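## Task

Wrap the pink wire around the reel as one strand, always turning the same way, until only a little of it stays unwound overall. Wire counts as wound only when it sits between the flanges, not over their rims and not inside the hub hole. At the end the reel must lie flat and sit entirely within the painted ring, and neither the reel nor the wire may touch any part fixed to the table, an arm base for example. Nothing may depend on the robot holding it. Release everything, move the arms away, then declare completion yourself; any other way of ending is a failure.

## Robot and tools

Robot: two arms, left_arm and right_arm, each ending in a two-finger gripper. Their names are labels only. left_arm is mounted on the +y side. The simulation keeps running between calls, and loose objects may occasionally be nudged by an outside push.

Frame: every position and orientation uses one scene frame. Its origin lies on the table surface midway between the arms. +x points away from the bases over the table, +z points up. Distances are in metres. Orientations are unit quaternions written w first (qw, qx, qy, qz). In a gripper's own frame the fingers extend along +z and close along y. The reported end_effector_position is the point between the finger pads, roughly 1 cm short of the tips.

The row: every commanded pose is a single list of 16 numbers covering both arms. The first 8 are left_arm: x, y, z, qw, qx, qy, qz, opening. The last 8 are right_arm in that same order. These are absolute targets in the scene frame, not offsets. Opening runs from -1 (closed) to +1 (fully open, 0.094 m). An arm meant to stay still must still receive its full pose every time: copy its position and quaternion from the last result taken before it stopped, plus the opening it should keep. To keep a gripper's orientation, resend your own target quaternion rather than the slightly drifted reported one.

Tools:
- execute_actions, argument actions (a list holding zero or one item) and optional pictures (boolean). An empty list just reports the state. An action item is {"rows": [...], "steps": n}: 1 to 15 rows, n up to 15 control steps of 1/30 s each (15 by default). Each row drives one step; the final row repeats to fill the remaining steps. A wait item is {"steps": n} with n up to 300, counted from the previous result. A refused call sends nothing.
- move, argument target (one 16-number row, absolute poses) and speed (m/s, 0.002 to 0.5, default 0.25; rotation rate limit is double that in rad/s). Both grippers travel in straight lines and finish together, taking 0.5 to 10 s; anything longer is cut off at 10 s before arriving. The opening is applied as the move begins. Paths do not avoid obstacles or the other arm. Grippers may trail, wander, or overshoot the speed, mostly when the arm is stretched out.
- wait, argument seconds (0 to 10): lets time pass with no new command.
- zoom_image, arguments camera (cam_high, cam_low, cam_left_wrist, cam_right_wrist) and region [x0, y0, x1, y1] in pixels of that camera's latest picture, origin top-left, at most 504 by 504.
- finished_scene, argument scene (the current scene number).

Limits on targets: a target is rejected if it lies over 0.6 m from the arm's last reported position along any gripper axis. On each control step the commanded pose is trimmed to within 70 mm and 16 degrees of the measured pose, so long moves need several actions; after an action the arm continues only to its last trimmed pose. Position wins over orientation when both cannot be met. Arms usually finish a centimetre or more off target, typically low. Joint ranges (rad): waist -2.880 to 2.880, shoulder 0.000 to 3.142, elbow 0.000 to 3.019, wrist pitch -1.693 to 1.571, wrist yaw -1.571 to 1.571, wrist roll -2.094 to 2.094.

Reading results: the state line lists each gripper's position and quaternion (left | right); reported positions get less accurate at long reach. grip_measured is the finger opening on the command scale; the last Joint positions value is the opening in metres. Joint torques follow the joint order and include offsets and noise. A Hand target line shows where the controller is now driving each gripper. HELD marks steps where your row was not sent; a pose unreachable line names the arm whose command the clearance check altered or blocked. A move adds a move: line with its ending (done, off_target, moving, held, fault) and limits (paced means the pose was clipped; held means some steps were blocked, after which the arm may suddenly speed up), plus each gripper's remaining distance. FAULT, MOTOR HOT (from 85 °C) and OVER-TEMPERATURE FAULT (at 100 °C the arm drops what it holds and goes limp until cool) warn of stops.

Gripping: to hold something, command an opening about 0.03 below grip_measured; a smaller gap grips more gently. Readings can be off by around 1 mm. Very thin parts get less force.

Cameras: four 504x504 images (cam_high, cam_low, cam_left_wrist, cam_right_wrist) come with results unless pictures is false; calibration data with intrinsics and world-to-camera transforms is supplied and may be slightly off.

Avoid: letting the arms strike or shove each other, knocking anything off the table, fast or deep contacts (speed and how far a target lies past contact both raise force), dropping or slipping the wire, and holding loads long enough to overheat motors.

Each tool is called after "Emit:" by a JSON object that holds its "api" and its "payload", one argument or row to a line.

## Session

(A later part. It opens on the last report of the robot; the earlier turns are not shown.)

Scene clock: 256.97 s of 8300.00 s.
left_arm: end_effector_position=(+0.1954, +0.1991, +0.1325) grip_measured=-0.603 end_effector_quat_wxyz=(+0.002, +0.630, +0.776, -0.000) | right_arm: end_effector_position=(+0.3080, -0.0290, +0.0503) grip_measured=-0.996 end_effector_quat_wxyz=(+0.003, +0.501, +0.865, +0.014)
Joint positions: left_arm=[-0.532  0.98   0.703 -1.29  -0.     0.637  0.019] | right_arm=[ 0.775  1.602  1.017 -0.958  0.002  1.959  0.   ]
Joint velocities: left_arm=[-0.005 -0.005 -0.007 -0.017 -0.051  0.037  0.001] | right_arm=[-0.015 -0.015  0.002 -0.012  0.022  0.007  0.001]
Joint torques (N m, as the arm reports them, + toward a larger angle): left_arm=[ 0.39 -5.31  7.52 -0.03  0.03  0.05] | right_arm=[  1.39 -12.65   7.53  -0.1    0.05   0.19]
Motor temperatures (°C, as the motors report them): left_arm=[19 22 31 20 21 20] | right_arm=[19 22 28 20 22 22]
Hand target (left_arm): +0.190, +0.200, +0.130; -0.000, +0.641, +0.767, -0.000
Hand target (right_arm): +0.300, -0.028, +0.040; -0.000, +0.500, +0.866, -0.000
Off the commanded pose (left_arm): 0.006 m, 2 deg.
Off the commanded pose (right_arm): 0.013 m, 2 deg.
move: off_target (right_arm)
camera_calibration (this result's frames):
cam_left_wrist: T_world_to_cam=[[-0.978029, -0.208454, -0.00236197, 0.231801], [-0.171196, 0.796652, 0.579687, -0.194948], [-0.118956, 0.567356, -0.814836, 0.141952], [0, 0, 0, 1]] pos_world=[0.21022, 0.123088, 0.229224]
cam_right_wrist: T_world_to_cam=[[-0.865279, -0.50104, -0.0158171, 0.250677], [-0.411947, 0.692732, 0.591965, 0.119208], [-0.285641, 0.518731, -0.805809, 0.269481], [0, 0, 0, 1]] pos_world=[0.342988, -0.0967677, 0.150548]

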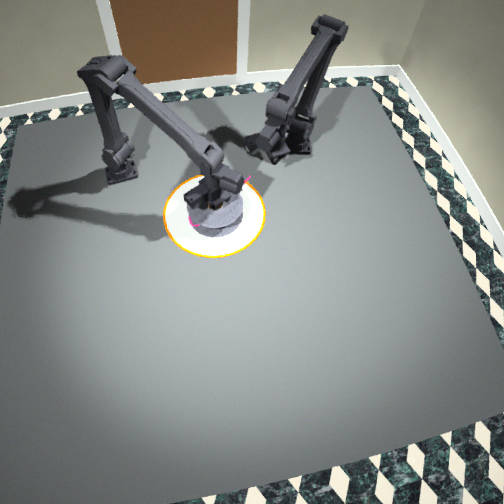

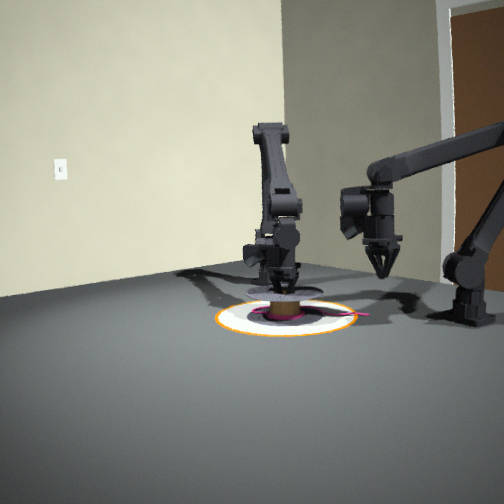

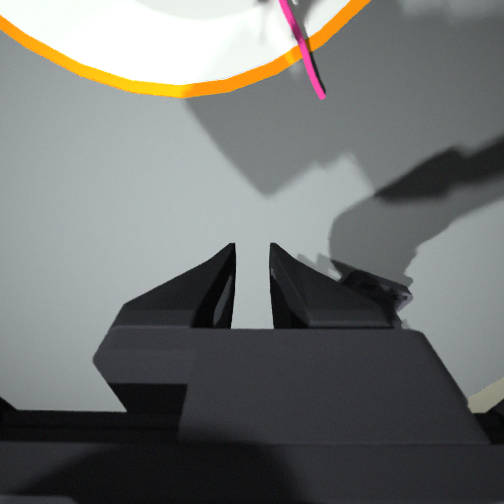

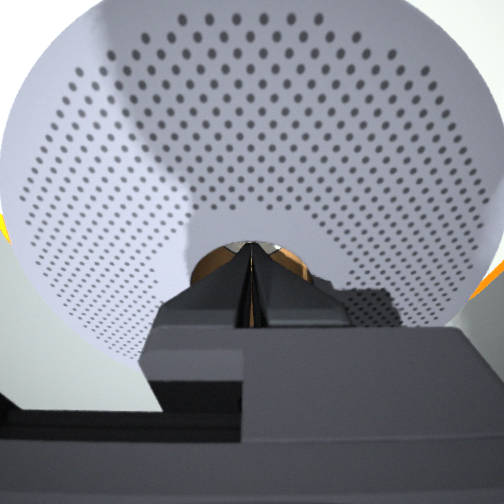

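Emit:
{"api": "move", "payload": {
  "target": [0.172,0.115,0.05,0,0.462,0.887,0,-0.6, 0.305,-0.03,0.13,0,0.5,0.866,0,-1],
  "speed": 0.1
}}

Emit:
{"api": "move", "payload": {
  "target": [0.168,0.108,0.006,0,0.462,0.887,0,-0.6, 0.27,-0.12,0.17,0,0.5,0.866,0,-1],
  "speed": 0.08
}}

Scene clock: 273.10 s of 8300.00 s.
left_arm: end_effector_position=(+0.1756, +0.1141, +0.0558) grip_measured=-0.603 end_effector_quat_wxyz=(+0.000, +0.465, +0.885, -0.001) | right_arm: end_effector_position=(+0.2949, -0.0458, +0.1061) grip_measured=-0.996 end_effector_quat_wxyz=(-0.003, +0.502, +0.864, -0.028)
Joint positions: left_arm=[-0.801  1.253  0.672 -0.988  0.002 -0.028  0.019] | right_arm=[ 0.775  1.526  1.092 -1.193  0.002  1.962  0.   ]
Joint velocities: left_arm=[ 0.005 -0.005  0.007 -0.012 -0.066 -0.095 -0.   ] | right_arm=[ 0.005  0.005 -0.012 -0.002 -0.007 -0.037  0.   ]
Joint torques (N m, as the arm reports them, + toward a larger angle): left_arm=[ 0.47 -6.66  6.53  0.85  0.06 -0.28] | right_arm=[  0.26 -15.18  12.88  -0.59   0.05   0.03]
Motor temperatures (°C, as the motors report them): left_arm=[19 21 31 20 21 20] | right_arm=[19 22 29 20 21 22]
Hand target (left_arm): +0.172, +0.113, +0.050; -0.002, +0.462, +0.887, -0.002
Hand target (right_arm): +0.304, -0.031, +0.130; -0.000, +0.500, +0.866, -0.000
Off the commanded pose (left_arm): 0.007 m, 0 deg.
Off the commanded pose (right_arm): 0.030 m, 3 deg.
After step 90, 10.67 s passed at rest.
move: off_target (right_arm)
camera_calibration (this result's frames):
cam_left_wrist: T_world_to_cam=[[-0.821737, -0.569865, 0.0014785, 0.208075], [-0.463197, 0.669431, 0.580784, -0.0204366], [-0.331958, 0.476567, -0.814057, 0.173067], [0, 0, 0, 1]] pos_world=[0.218968, 0.0497777, 0.152448]
cam_right_wrist: T_world_to_cam=[[-0.865426, -0.497201, 0.0618754, 0.223849], [-0.380219, 0.73214, 0.56516, 0.0877529], [-0.326299, 0.465578, -0.822658, 0.330689], [0, 0, 0, 1]] pos_world=[0.334994, -0.106911, 0.208598]

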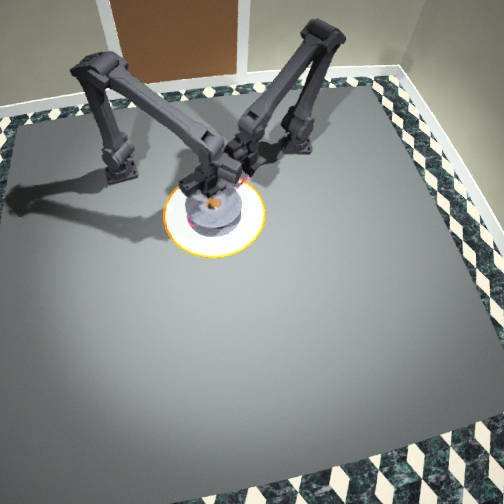

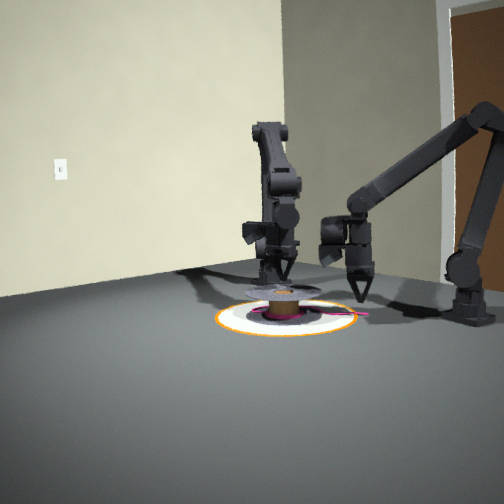

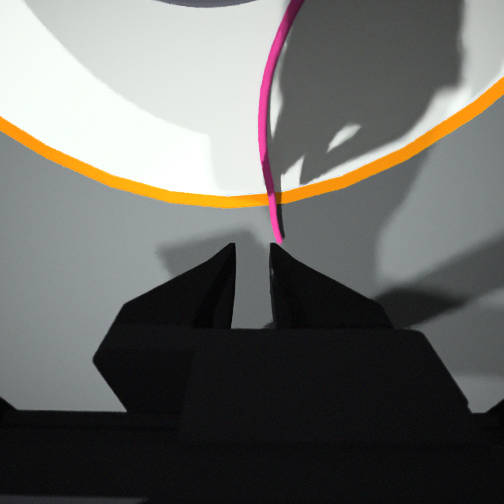

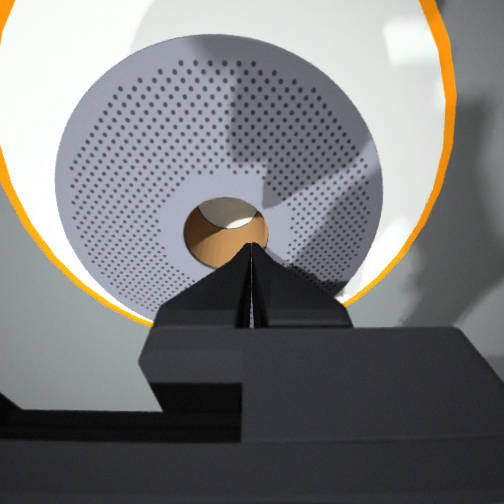

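Scene clock: 274.73 s of 8300.00 s.
left_arm: end_effector_position=(+0.1726, +0.1036, +0.0162) grip_measured=-0.603 end_effector_quat_wxyz=(+0.007, +0.466, +0.885, -0.006) | right_arm: end_effector_position=(+0.2701, -0.1112, +0.1713) grip_measured=-0.996 end_effector_quat_wxyz=(+0.002, +0.498, +0.867, +0.007)
Joint positions: left_arm=[-0.828  1.347  0.624 -0.829  0.004 -0.053  0.019] | right_arm=[ 0.714  1.246  0.997 -1.307  0.002  1.892  0.   ]
Joint velocities: left_arm=[-0.005  0.005  0.017  0.002 -0.081 -0.022 -0.001] | right_arm=[-0.015 -0.005 -0.022  0.002 -0.081 -0.007  0.   ]
Joint torques (N m, as the arm reports them, + toward a larger angle): left_arm=[ 0.7  -6.27  5.46  0.98 -0.17 -0.28] | right_arm=[ -1.39 -10.57   8.1   -0.45   0.08  -0.1 ]
Motor temperatures (°C, as the motors report them): left_arm=[19 21 31 20 21 20] | right_arm=[19 22 29 20 21 22]
Hand target (left_arm): +0.168, +0.107, +0.006; -0.000, +0.462, +0.887, -0.000
Hand target (right_arm): +0.269, -0.120, +0.170; +0.000, +0.500, +0.866, +0.000
Off the commanded pose (left_arm): 0.012 m, 1 deg.
Off the commanded pose (right_arm): 0.009 m, 1 deg.
move: off_target (left_arm)
camera_calibration (this result's frames):
cam_left_wrist: T_world_to_cam=[[-0.822637, -0.56855, 0.00435908, 0.199687], [-0.466221, 0.678925, 0.567185, 0.0078877], [-0.325432, 0.464555, -0.823579, 0.145136], [0, 0, 0, 1]] pos_world=[0.215179, 0.0407529, 0.114187]
cam_right_wrist: T_world_to_cam=[[-0.862091, -0.506738, -0.00405908, 0.175091], [-0.412201, 0.696555, 0.587282, 0.0902281], [-0.294771, 0.507964, -0.809372, 0.400633], [0, 0, 0, 1]] pos_world=[0.306231, -0.177631, 0.271982]

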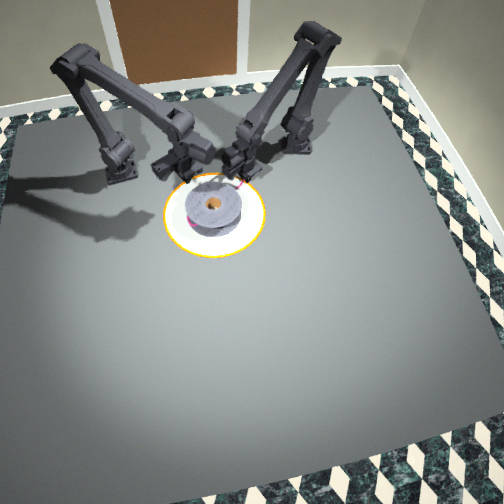

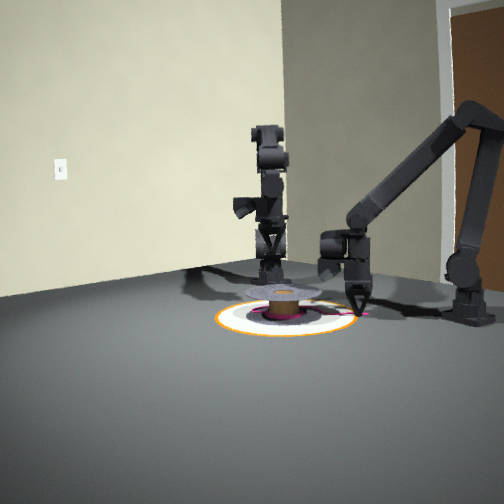

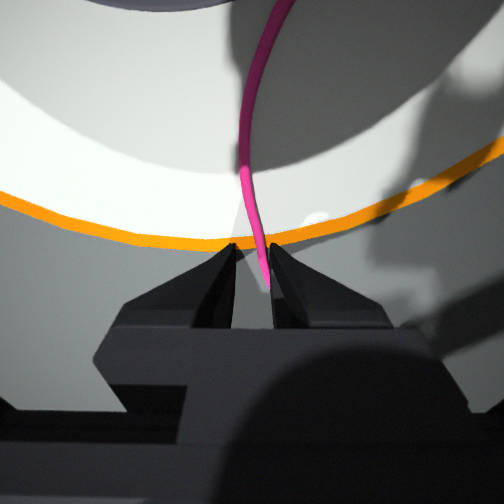

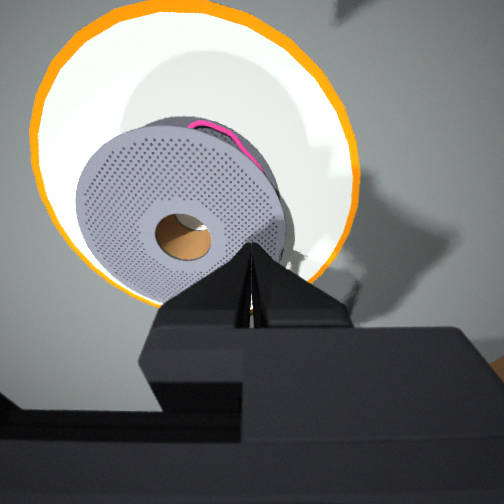

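Emit:
{"api": "move", "payload": {
  "target": [0.168,0.108,0.006,0,0.462,0.887,0,-0.98, 0.22,-0.28,0.2,0,0.5,0.866,0,-1],
  "speed": 0.2
}}

Emit:
{"api": "move", "payload": {
  "target": [0.24,0.115,0.06,0,0.74,0.67,0,-0.98, 0.22,-0.28,0.2,0,0.5,0.866,0,-1],
  "speed": 0.12
}}

Emit:
{"api": "move", "payload": {
  "target": [0.325,0.105,0.055,0,0.94,0.342,0,-0.98, 0.22,-0.28,0.2,0,0.5,0.866,0,-1],
  "speed": 0.12
}}

Emit:
{"api": "zoom_image", "payload": {
  "camera": "cam_low",
  "region": [200,250,400,370]
}}

Scene clock: 279.33 s of 8300.00 s.
left_arm: end_effector_position=(+0.1724, +0.1034, +0.0165) grip_measured=-0.951 end_effector_quat_wxyz=(+0.007, +0.465, +0.885, -0.007) | right_arm: end_effector_position=(+0.2218, -0.2746, +0.2037) grip_measured=-0.996 end_effector_quat_wxyz=(+0.008, +0.501, +0.866, +0.011)
Joint positions: left_arm=[-0.828  1.347  0.624 -0.829  0.005 -0.054  0.002] | right_arm=[ 0.345  0.81   0.804 -1.538  0.002  1.528  0.   ]
Joint velocities: left_arm=[-0.005 -0.005  0.027 -0.007  0.007 -0.007  0.   ] | right_arm=[-0.015  0.005 -0.012 -0.012 -0.037  0.007 -0.001]
Joint torques (N m, as the arm reports them, + toward a larger angle): left_arm=[ 0.78 -6.68  5.21  0.91 -0.26 -0.28] | right_arm=[-1.15 -3.4   8.47 -0.37  0.03 -0.05]
Motor temperatures (°C, as the motors report them): left_arm=[19 21 30 20 21 20] | right_arm=[19 22 29 20 21 22]
Hand target (left_arm): +0.168, +0.108, +0.006; +0.000, +0.462, +0.887, +0.000
Hand target (right_arm): +0.218, -0.279, +0.199; +0.001, +0.500, +0.866, +0.002
Off the commanded pose (left_arm): 0.012 m, 1 deg.
Off the commanded pose (right_arm): 0.007 m, 2 deg.
After step 90, 0.10 s passed at rest.
move: off_target (left_arm)
camera_calibration (this result's frames):
cam_left_wrist: T_world_to_cam=[[-0.821997, -0.56946, 0.00594641, 0.199377], [-0.466454, 0.679228, 0.56663, 0.00784704], [-0.326712, 0.462994, -0.823951, 0.145737], [0, 0, 0, 1]] pos_world=[0.215161, 0.0407318, 0.114448]
cam_right_wrist: T_world_to_cam=[[-0.864693, -0.502056, -0.0157091, 0.0550772], [-0.416137, 0.698498, 0.582177, 0.16749], [-0.281313, 0.509941, -0.81291, 0.493877], [0, 0, 0, 1]] pos_world=[0.256257, -0.341188, 0.304834]

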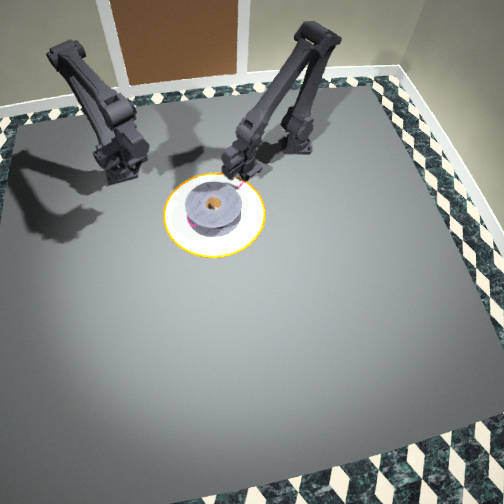

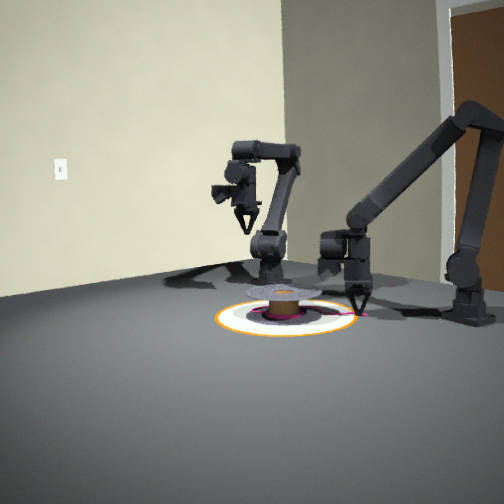

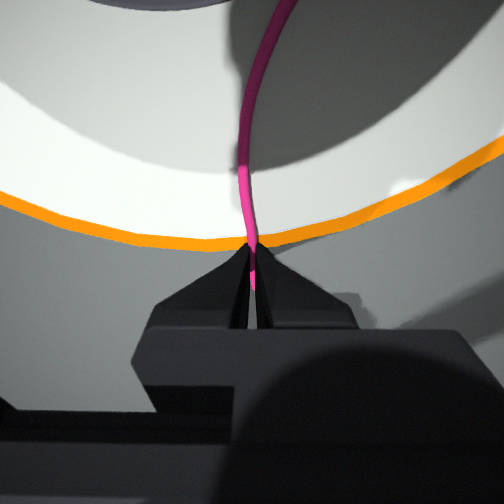

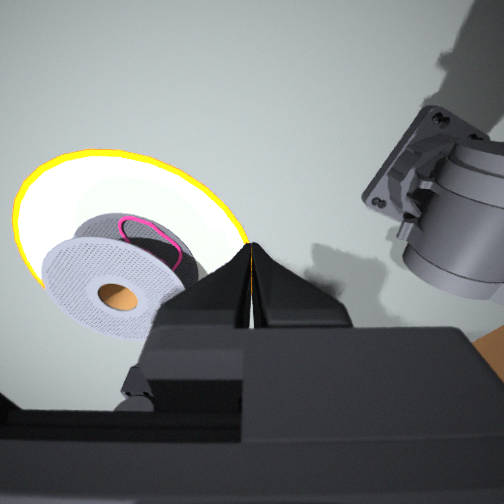

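Scene clock: 282.73 s of 8300.00 s.
left_arm: end_effector_position=(+0.2254, +0.1264, +0.0468) grip_measured=-0.951 end_effector_quat_wxyz=(-0.013, +0.739, +0.674, +0.001) | right_arm: end_effector_position=(+0.2223, -0.2756, +0.2037) grip_measured=-0.996 end_effector_quat_wxyz=(+0.008, +0.498, +0.867, +0.011)
Joint positions: left_arm=[-0.645  1.347  0.725 -0.976 -0.002  0.823  0.002] | right_arm=[ 0.339  0.81   0.804 -1.538  0.002  1.515  0.   ]
Joint velocities: left_arm=[ 0.005  0.005 -0.002  0.007  0.022  0.037  0.   ] | right_arm=[-0.015 -0.015 -0.002 -0.007 -0.081 -0.037 -0.001]
Joint torques (N m, as the arm reports them, + toward a larger angle): left_arm=[ 2.41 -9.05 11.09 -0.81 -0.09  0.04] | right_arm=[-1.54 -2.82  8.98 -0.44  0.05 -0.06]
Motor temperatures (°C, as the motors report them): left_arm=[19 21 31 20 21 20] | right_arm=[19 21 29 20 21 22]
Hand target (left_arm): +0.240, +0.116, +0.061; +0.001, +0.741, +0.671, +0.002
Hand target (right_arm): +0.220, -0.280, +0.200; -0.000, +0.500, +0.866, +0.000
Off the commanded pose (left_arm): 0.023 m, 2 deg.
Off the commanded pose (right_arm): 0.006 m, 2 deg.
move: off_target (left_arm)
camera_calibration (this result's frames):
cam_left_wrist: T_world_to_cam=[[-0.995897, 0.0888173, 0.0173535, 0.211282], [0.0815876, 0.798222, 0.596812, -0.140199], [0.0391553, 0.595779, -0.802193, 0.0771906], [0, 0, 0, 1]] pos_world=[0.218831, 0.0471562, 0.141928]
cam_right_wrist: T_world_to_cam=[[-0.861225, -0.507982, -0.015672, 0.0526049], [-0.421002, 0.695807, 0.581902, 0.168808], [-0.284691, 0.507746, -0.813108, 0.494725], [0, 0, 0, 1]] pos_world=[0.257217, -0.34193, 0.30486]

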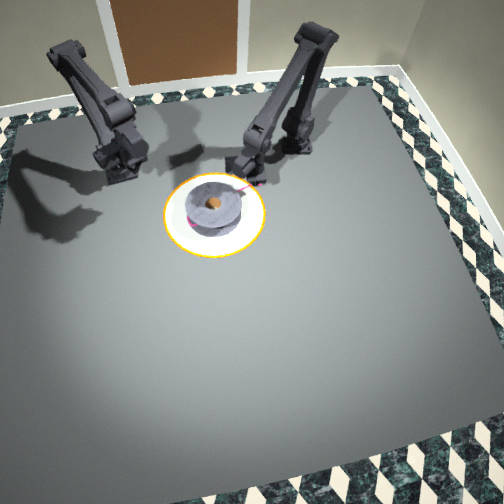

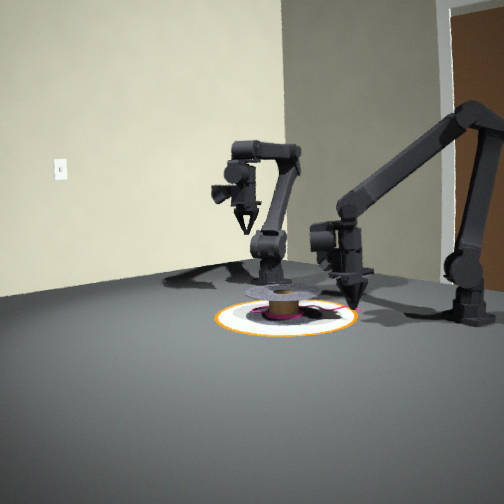

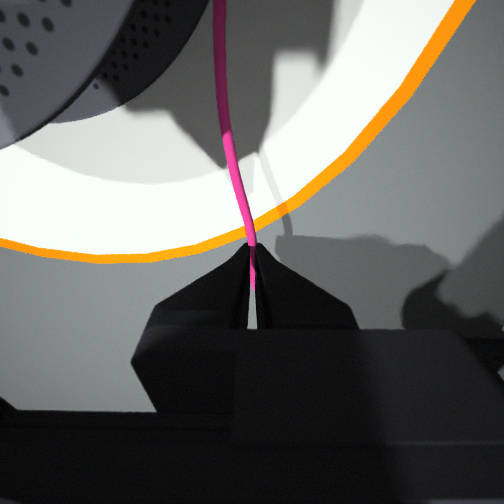

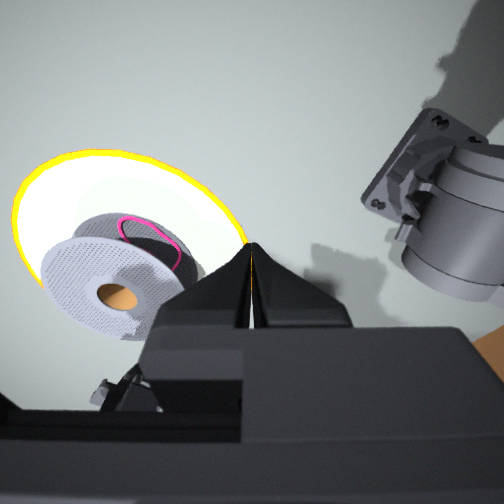

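Scene clock: 286.43 s of 8300.00 s.
left_arm: end_effector_position=(+0.3091, +0.1132, +0.0477) grip_measured=-0.951 end_effector_quat_wxyz=(-0.008, +0.939, +0.345, -0.002) | right_arm: end_effector_position=(+0.2223, -0.2756, +0.2037) grip_measured=-0.996 end_effector_quat_wxyz=(+0.008, +0.498, +0.867, +0.011)
Joint positions: left_arm=[-0.504  1.514  0.904 -0.976 -0.004  1.739  0.002] | right_arm=[ 0.339  0.81   0.804 -1.538  0.002  1.515  0.   ]
Joint velocities: left_arm=[-0.005 -0.005  0.007 -0.022  0.007 -0.037  0.   ] | right_arm=[-0.005 -0.005  0.007 -0.012 -0.051  0.007  0.001]
Joint torques (N m, as the arm reports them, + toward a larger angle): left_arm=[  2.37 -10.91  11.06  -0.72   0.06   0.05] | right_arm=[-1.53 -2.84  8.97 -0.43  0.06 -0.06]
Motor temperatures (°C, as the motors report them): left_arm=[19 21 32 20 21 20] | right_arm=[19 21 29 20 21 22]
Hand target (left_arm): +0.325, +0.106, +0.056; +0.000, +0.940, +0.342, +0.002
Hand target (right_arm): +0.220, -0.280, +0.200; -0.000, +0.500, +0.866, +0.000
Off the commanded pose (left_arm): 0.019 m, 1 deg.
Off the commanded pose (right_arm): 0.006 m, 2 deg.
move: off_target (left_arm)
camera_calibration (this result's frames):
cam_left_wrist: T_world_to_cam=[[-0.649996, 0.759788, 0.0150678, 0.113006], [0.623177, 0.521569, 0.582767, -0.272435], [0.43492, 0.388186, -0.8125, -0.0158696], [0, 0, 0, 1]] pos_world=[0.250131, 0.0623932, 0.144169]
cam_right_wrist: T_world_to_cam=[[-0.861225, -0.507982, -0.015672, 0.0526049], [-0.421002, 0.695807, 0.581902, 0.168808], [-0.284691, 0.507746, -0.813108, 0.494725], [0, 0, 0, 1]] pos_world=[0.257217, -0.34193, 0.30486]

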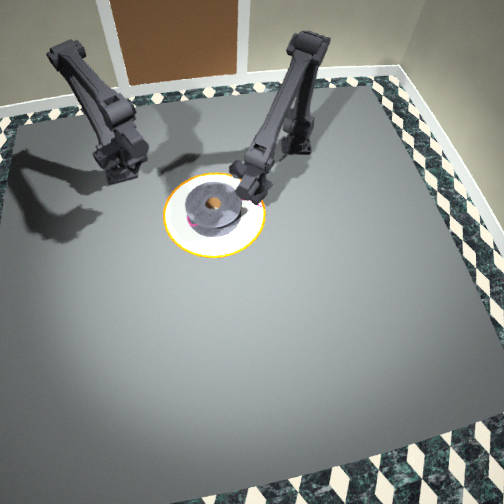

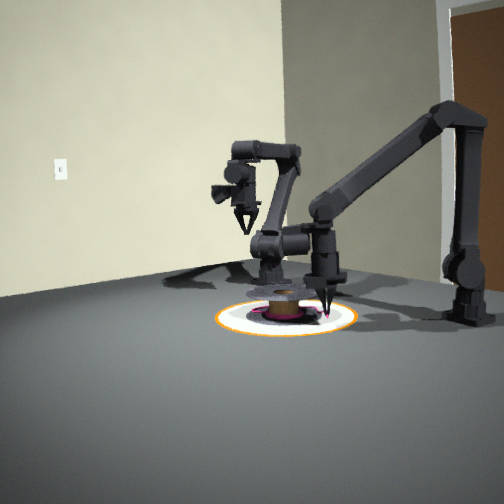

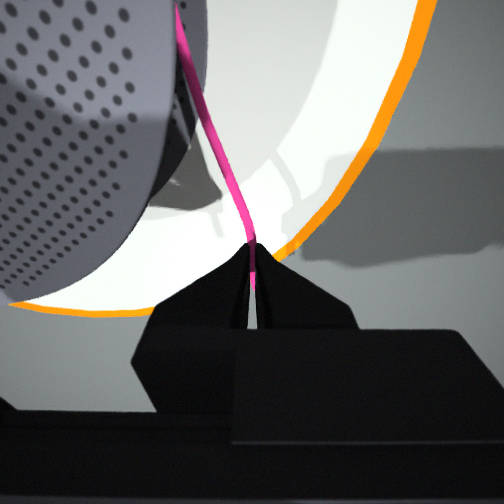

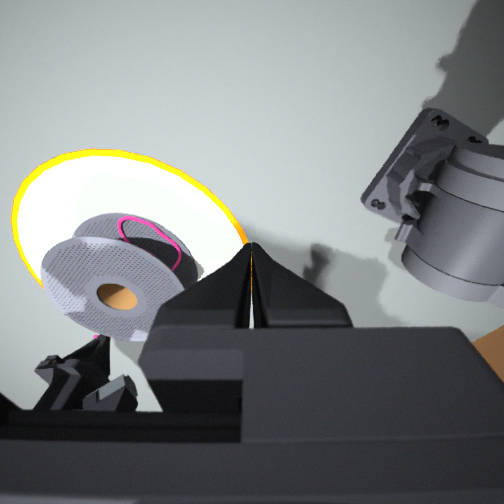

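Region (200, 250, 400, 370) of cam_low's 504x504 image, scaled by 2.520, with more detail than that image has; it fills the top 302 rows of this view, and the rest is white.

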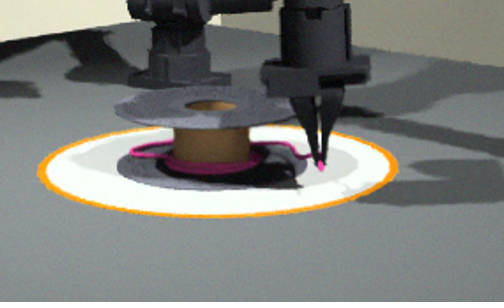

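Emit:
{"api": "move", "payload": {
  "target": [0.35,0.10,0.055,0.462,0.887,0,0,-0.98, 0.22,-0.28,0.2,0,0.5,0.866,0,-1],
  "speed": 0.12
}}

Emit:
{"api": "zoom_image", "payload": {
  "camera": "cam_low",
  "region": [200,250,400,370]
}}

Scene clock: 296.97 s of 8300.00 s.
left_arm: end_effector_position=(+0.3512, +0.0964, +0.0618) grip_measured=-0.951 end_effector_quat_wxyz=(+0.529, +0.837, +0.141, +0.022) | right_arm: end_effector_position=(+0.2223, -0.2756, +0.2037) grip_measured=-0.996 end_effector_quat_wxyz=(+0.008, +0.498, +0.867, +0.011)
Joint positions: left_arm=[-0.151  1.502  0.484  0.271  0.868  2.062  0.002] | right_arm=[ 0.339  0.81   0.804 -1.538  0.002  1.515  0.   ]
Joint velocities: left_arm=[-0.005 -0.005 -0.037  0.027 -0.007 -0.007 -0.   ] | right_arm=[ 0.005  0.005  0.002  0.012 -0.051 -0.037  0.001]
Joint torques (N m, as the arm reports them, + toward a larger angle): left_arm=[ 2.4  -8.43  4.52  2.35  0.45 -0.04] | right_arm=[-1.53 -2.84  8.99 -0.44  0.05 -0.06]
Motor temperatures (°C, as the motors report them): left_arm=[19 21 32 20 21 20] | right_arm=[19 21 30 20 21 22]
Hand target (left_arm): +0.351, +0.101, +0.056; +0.529, +0.836, +0.140, +0.027
Hand target (right_arm): +0.220, -0.280, +0.200; -0.000, +0.500, +0.866, +0.000
Off the commanded pose (left_arm): 0.008 m, 19 deg; orientation clipped at the last step of the last action.
Off the commanded pose (right_arm): 0.006 m, 2 deg.
joint sent to its limit (left arm) — the command would take joint 6 (wrist roll) past its upper limit, so that joint was sent only as far as its limit.
After step 90, 2.00 s passed at rest.
move: off_target (left_arm); limits=paced
camera_calibration (this result's frames):
cam_left_wrist: T_world_to_cam=[[-0.215338, 0.399357, -0.891147, 0.0910679], [0.670826, 0.723659, 0.1622, -0.308401], [0.709663, -0.562877, -0.423731, -0.0450036], [0, 0, 0, 1]] pos_world=[0.258431, 0.161477, 0.112108]
cam_right_wrist: T_world_to_cam=[[-0.861225, -0.507982, -0.015672, 0.0526049], [-0.421002, 0.695807, 0.581902, 0.168808], [-0.284691, 0.507746, -0.813108, 0.494725], [0, 0, 0, 1]] pos_world=[0.257217, -0.34193, 0.30486]

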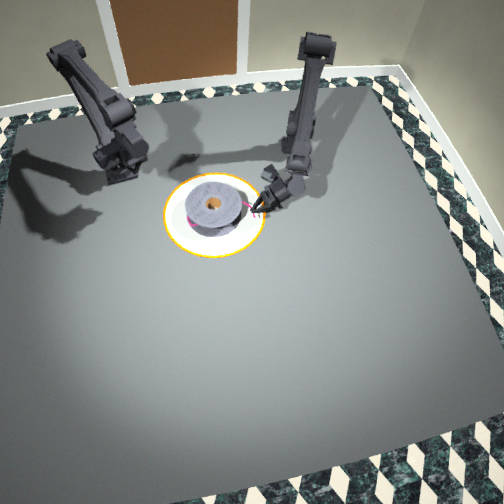

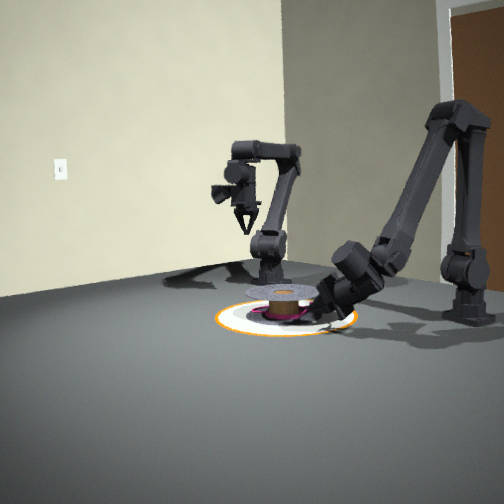

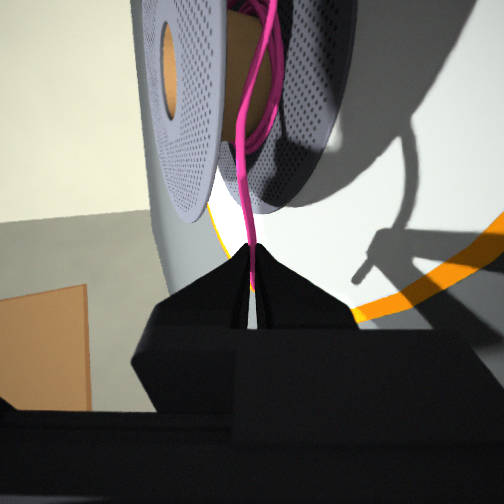

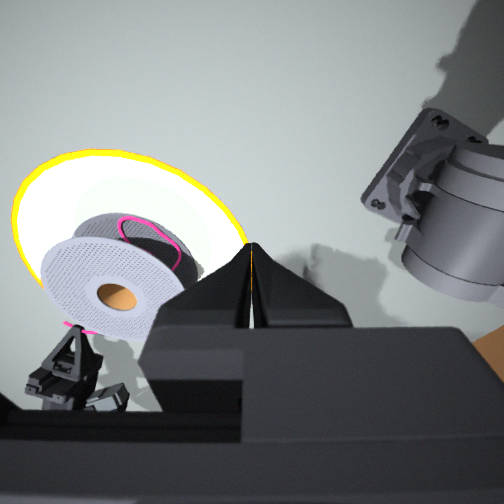

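Region (200, 250, 400, 370) of cam_low's 504x504 image, scaled by 2.520, with more detail than that image has; it fills the top 302 rows of this view, and the rest is white.

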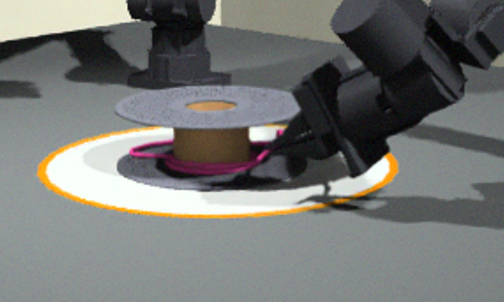

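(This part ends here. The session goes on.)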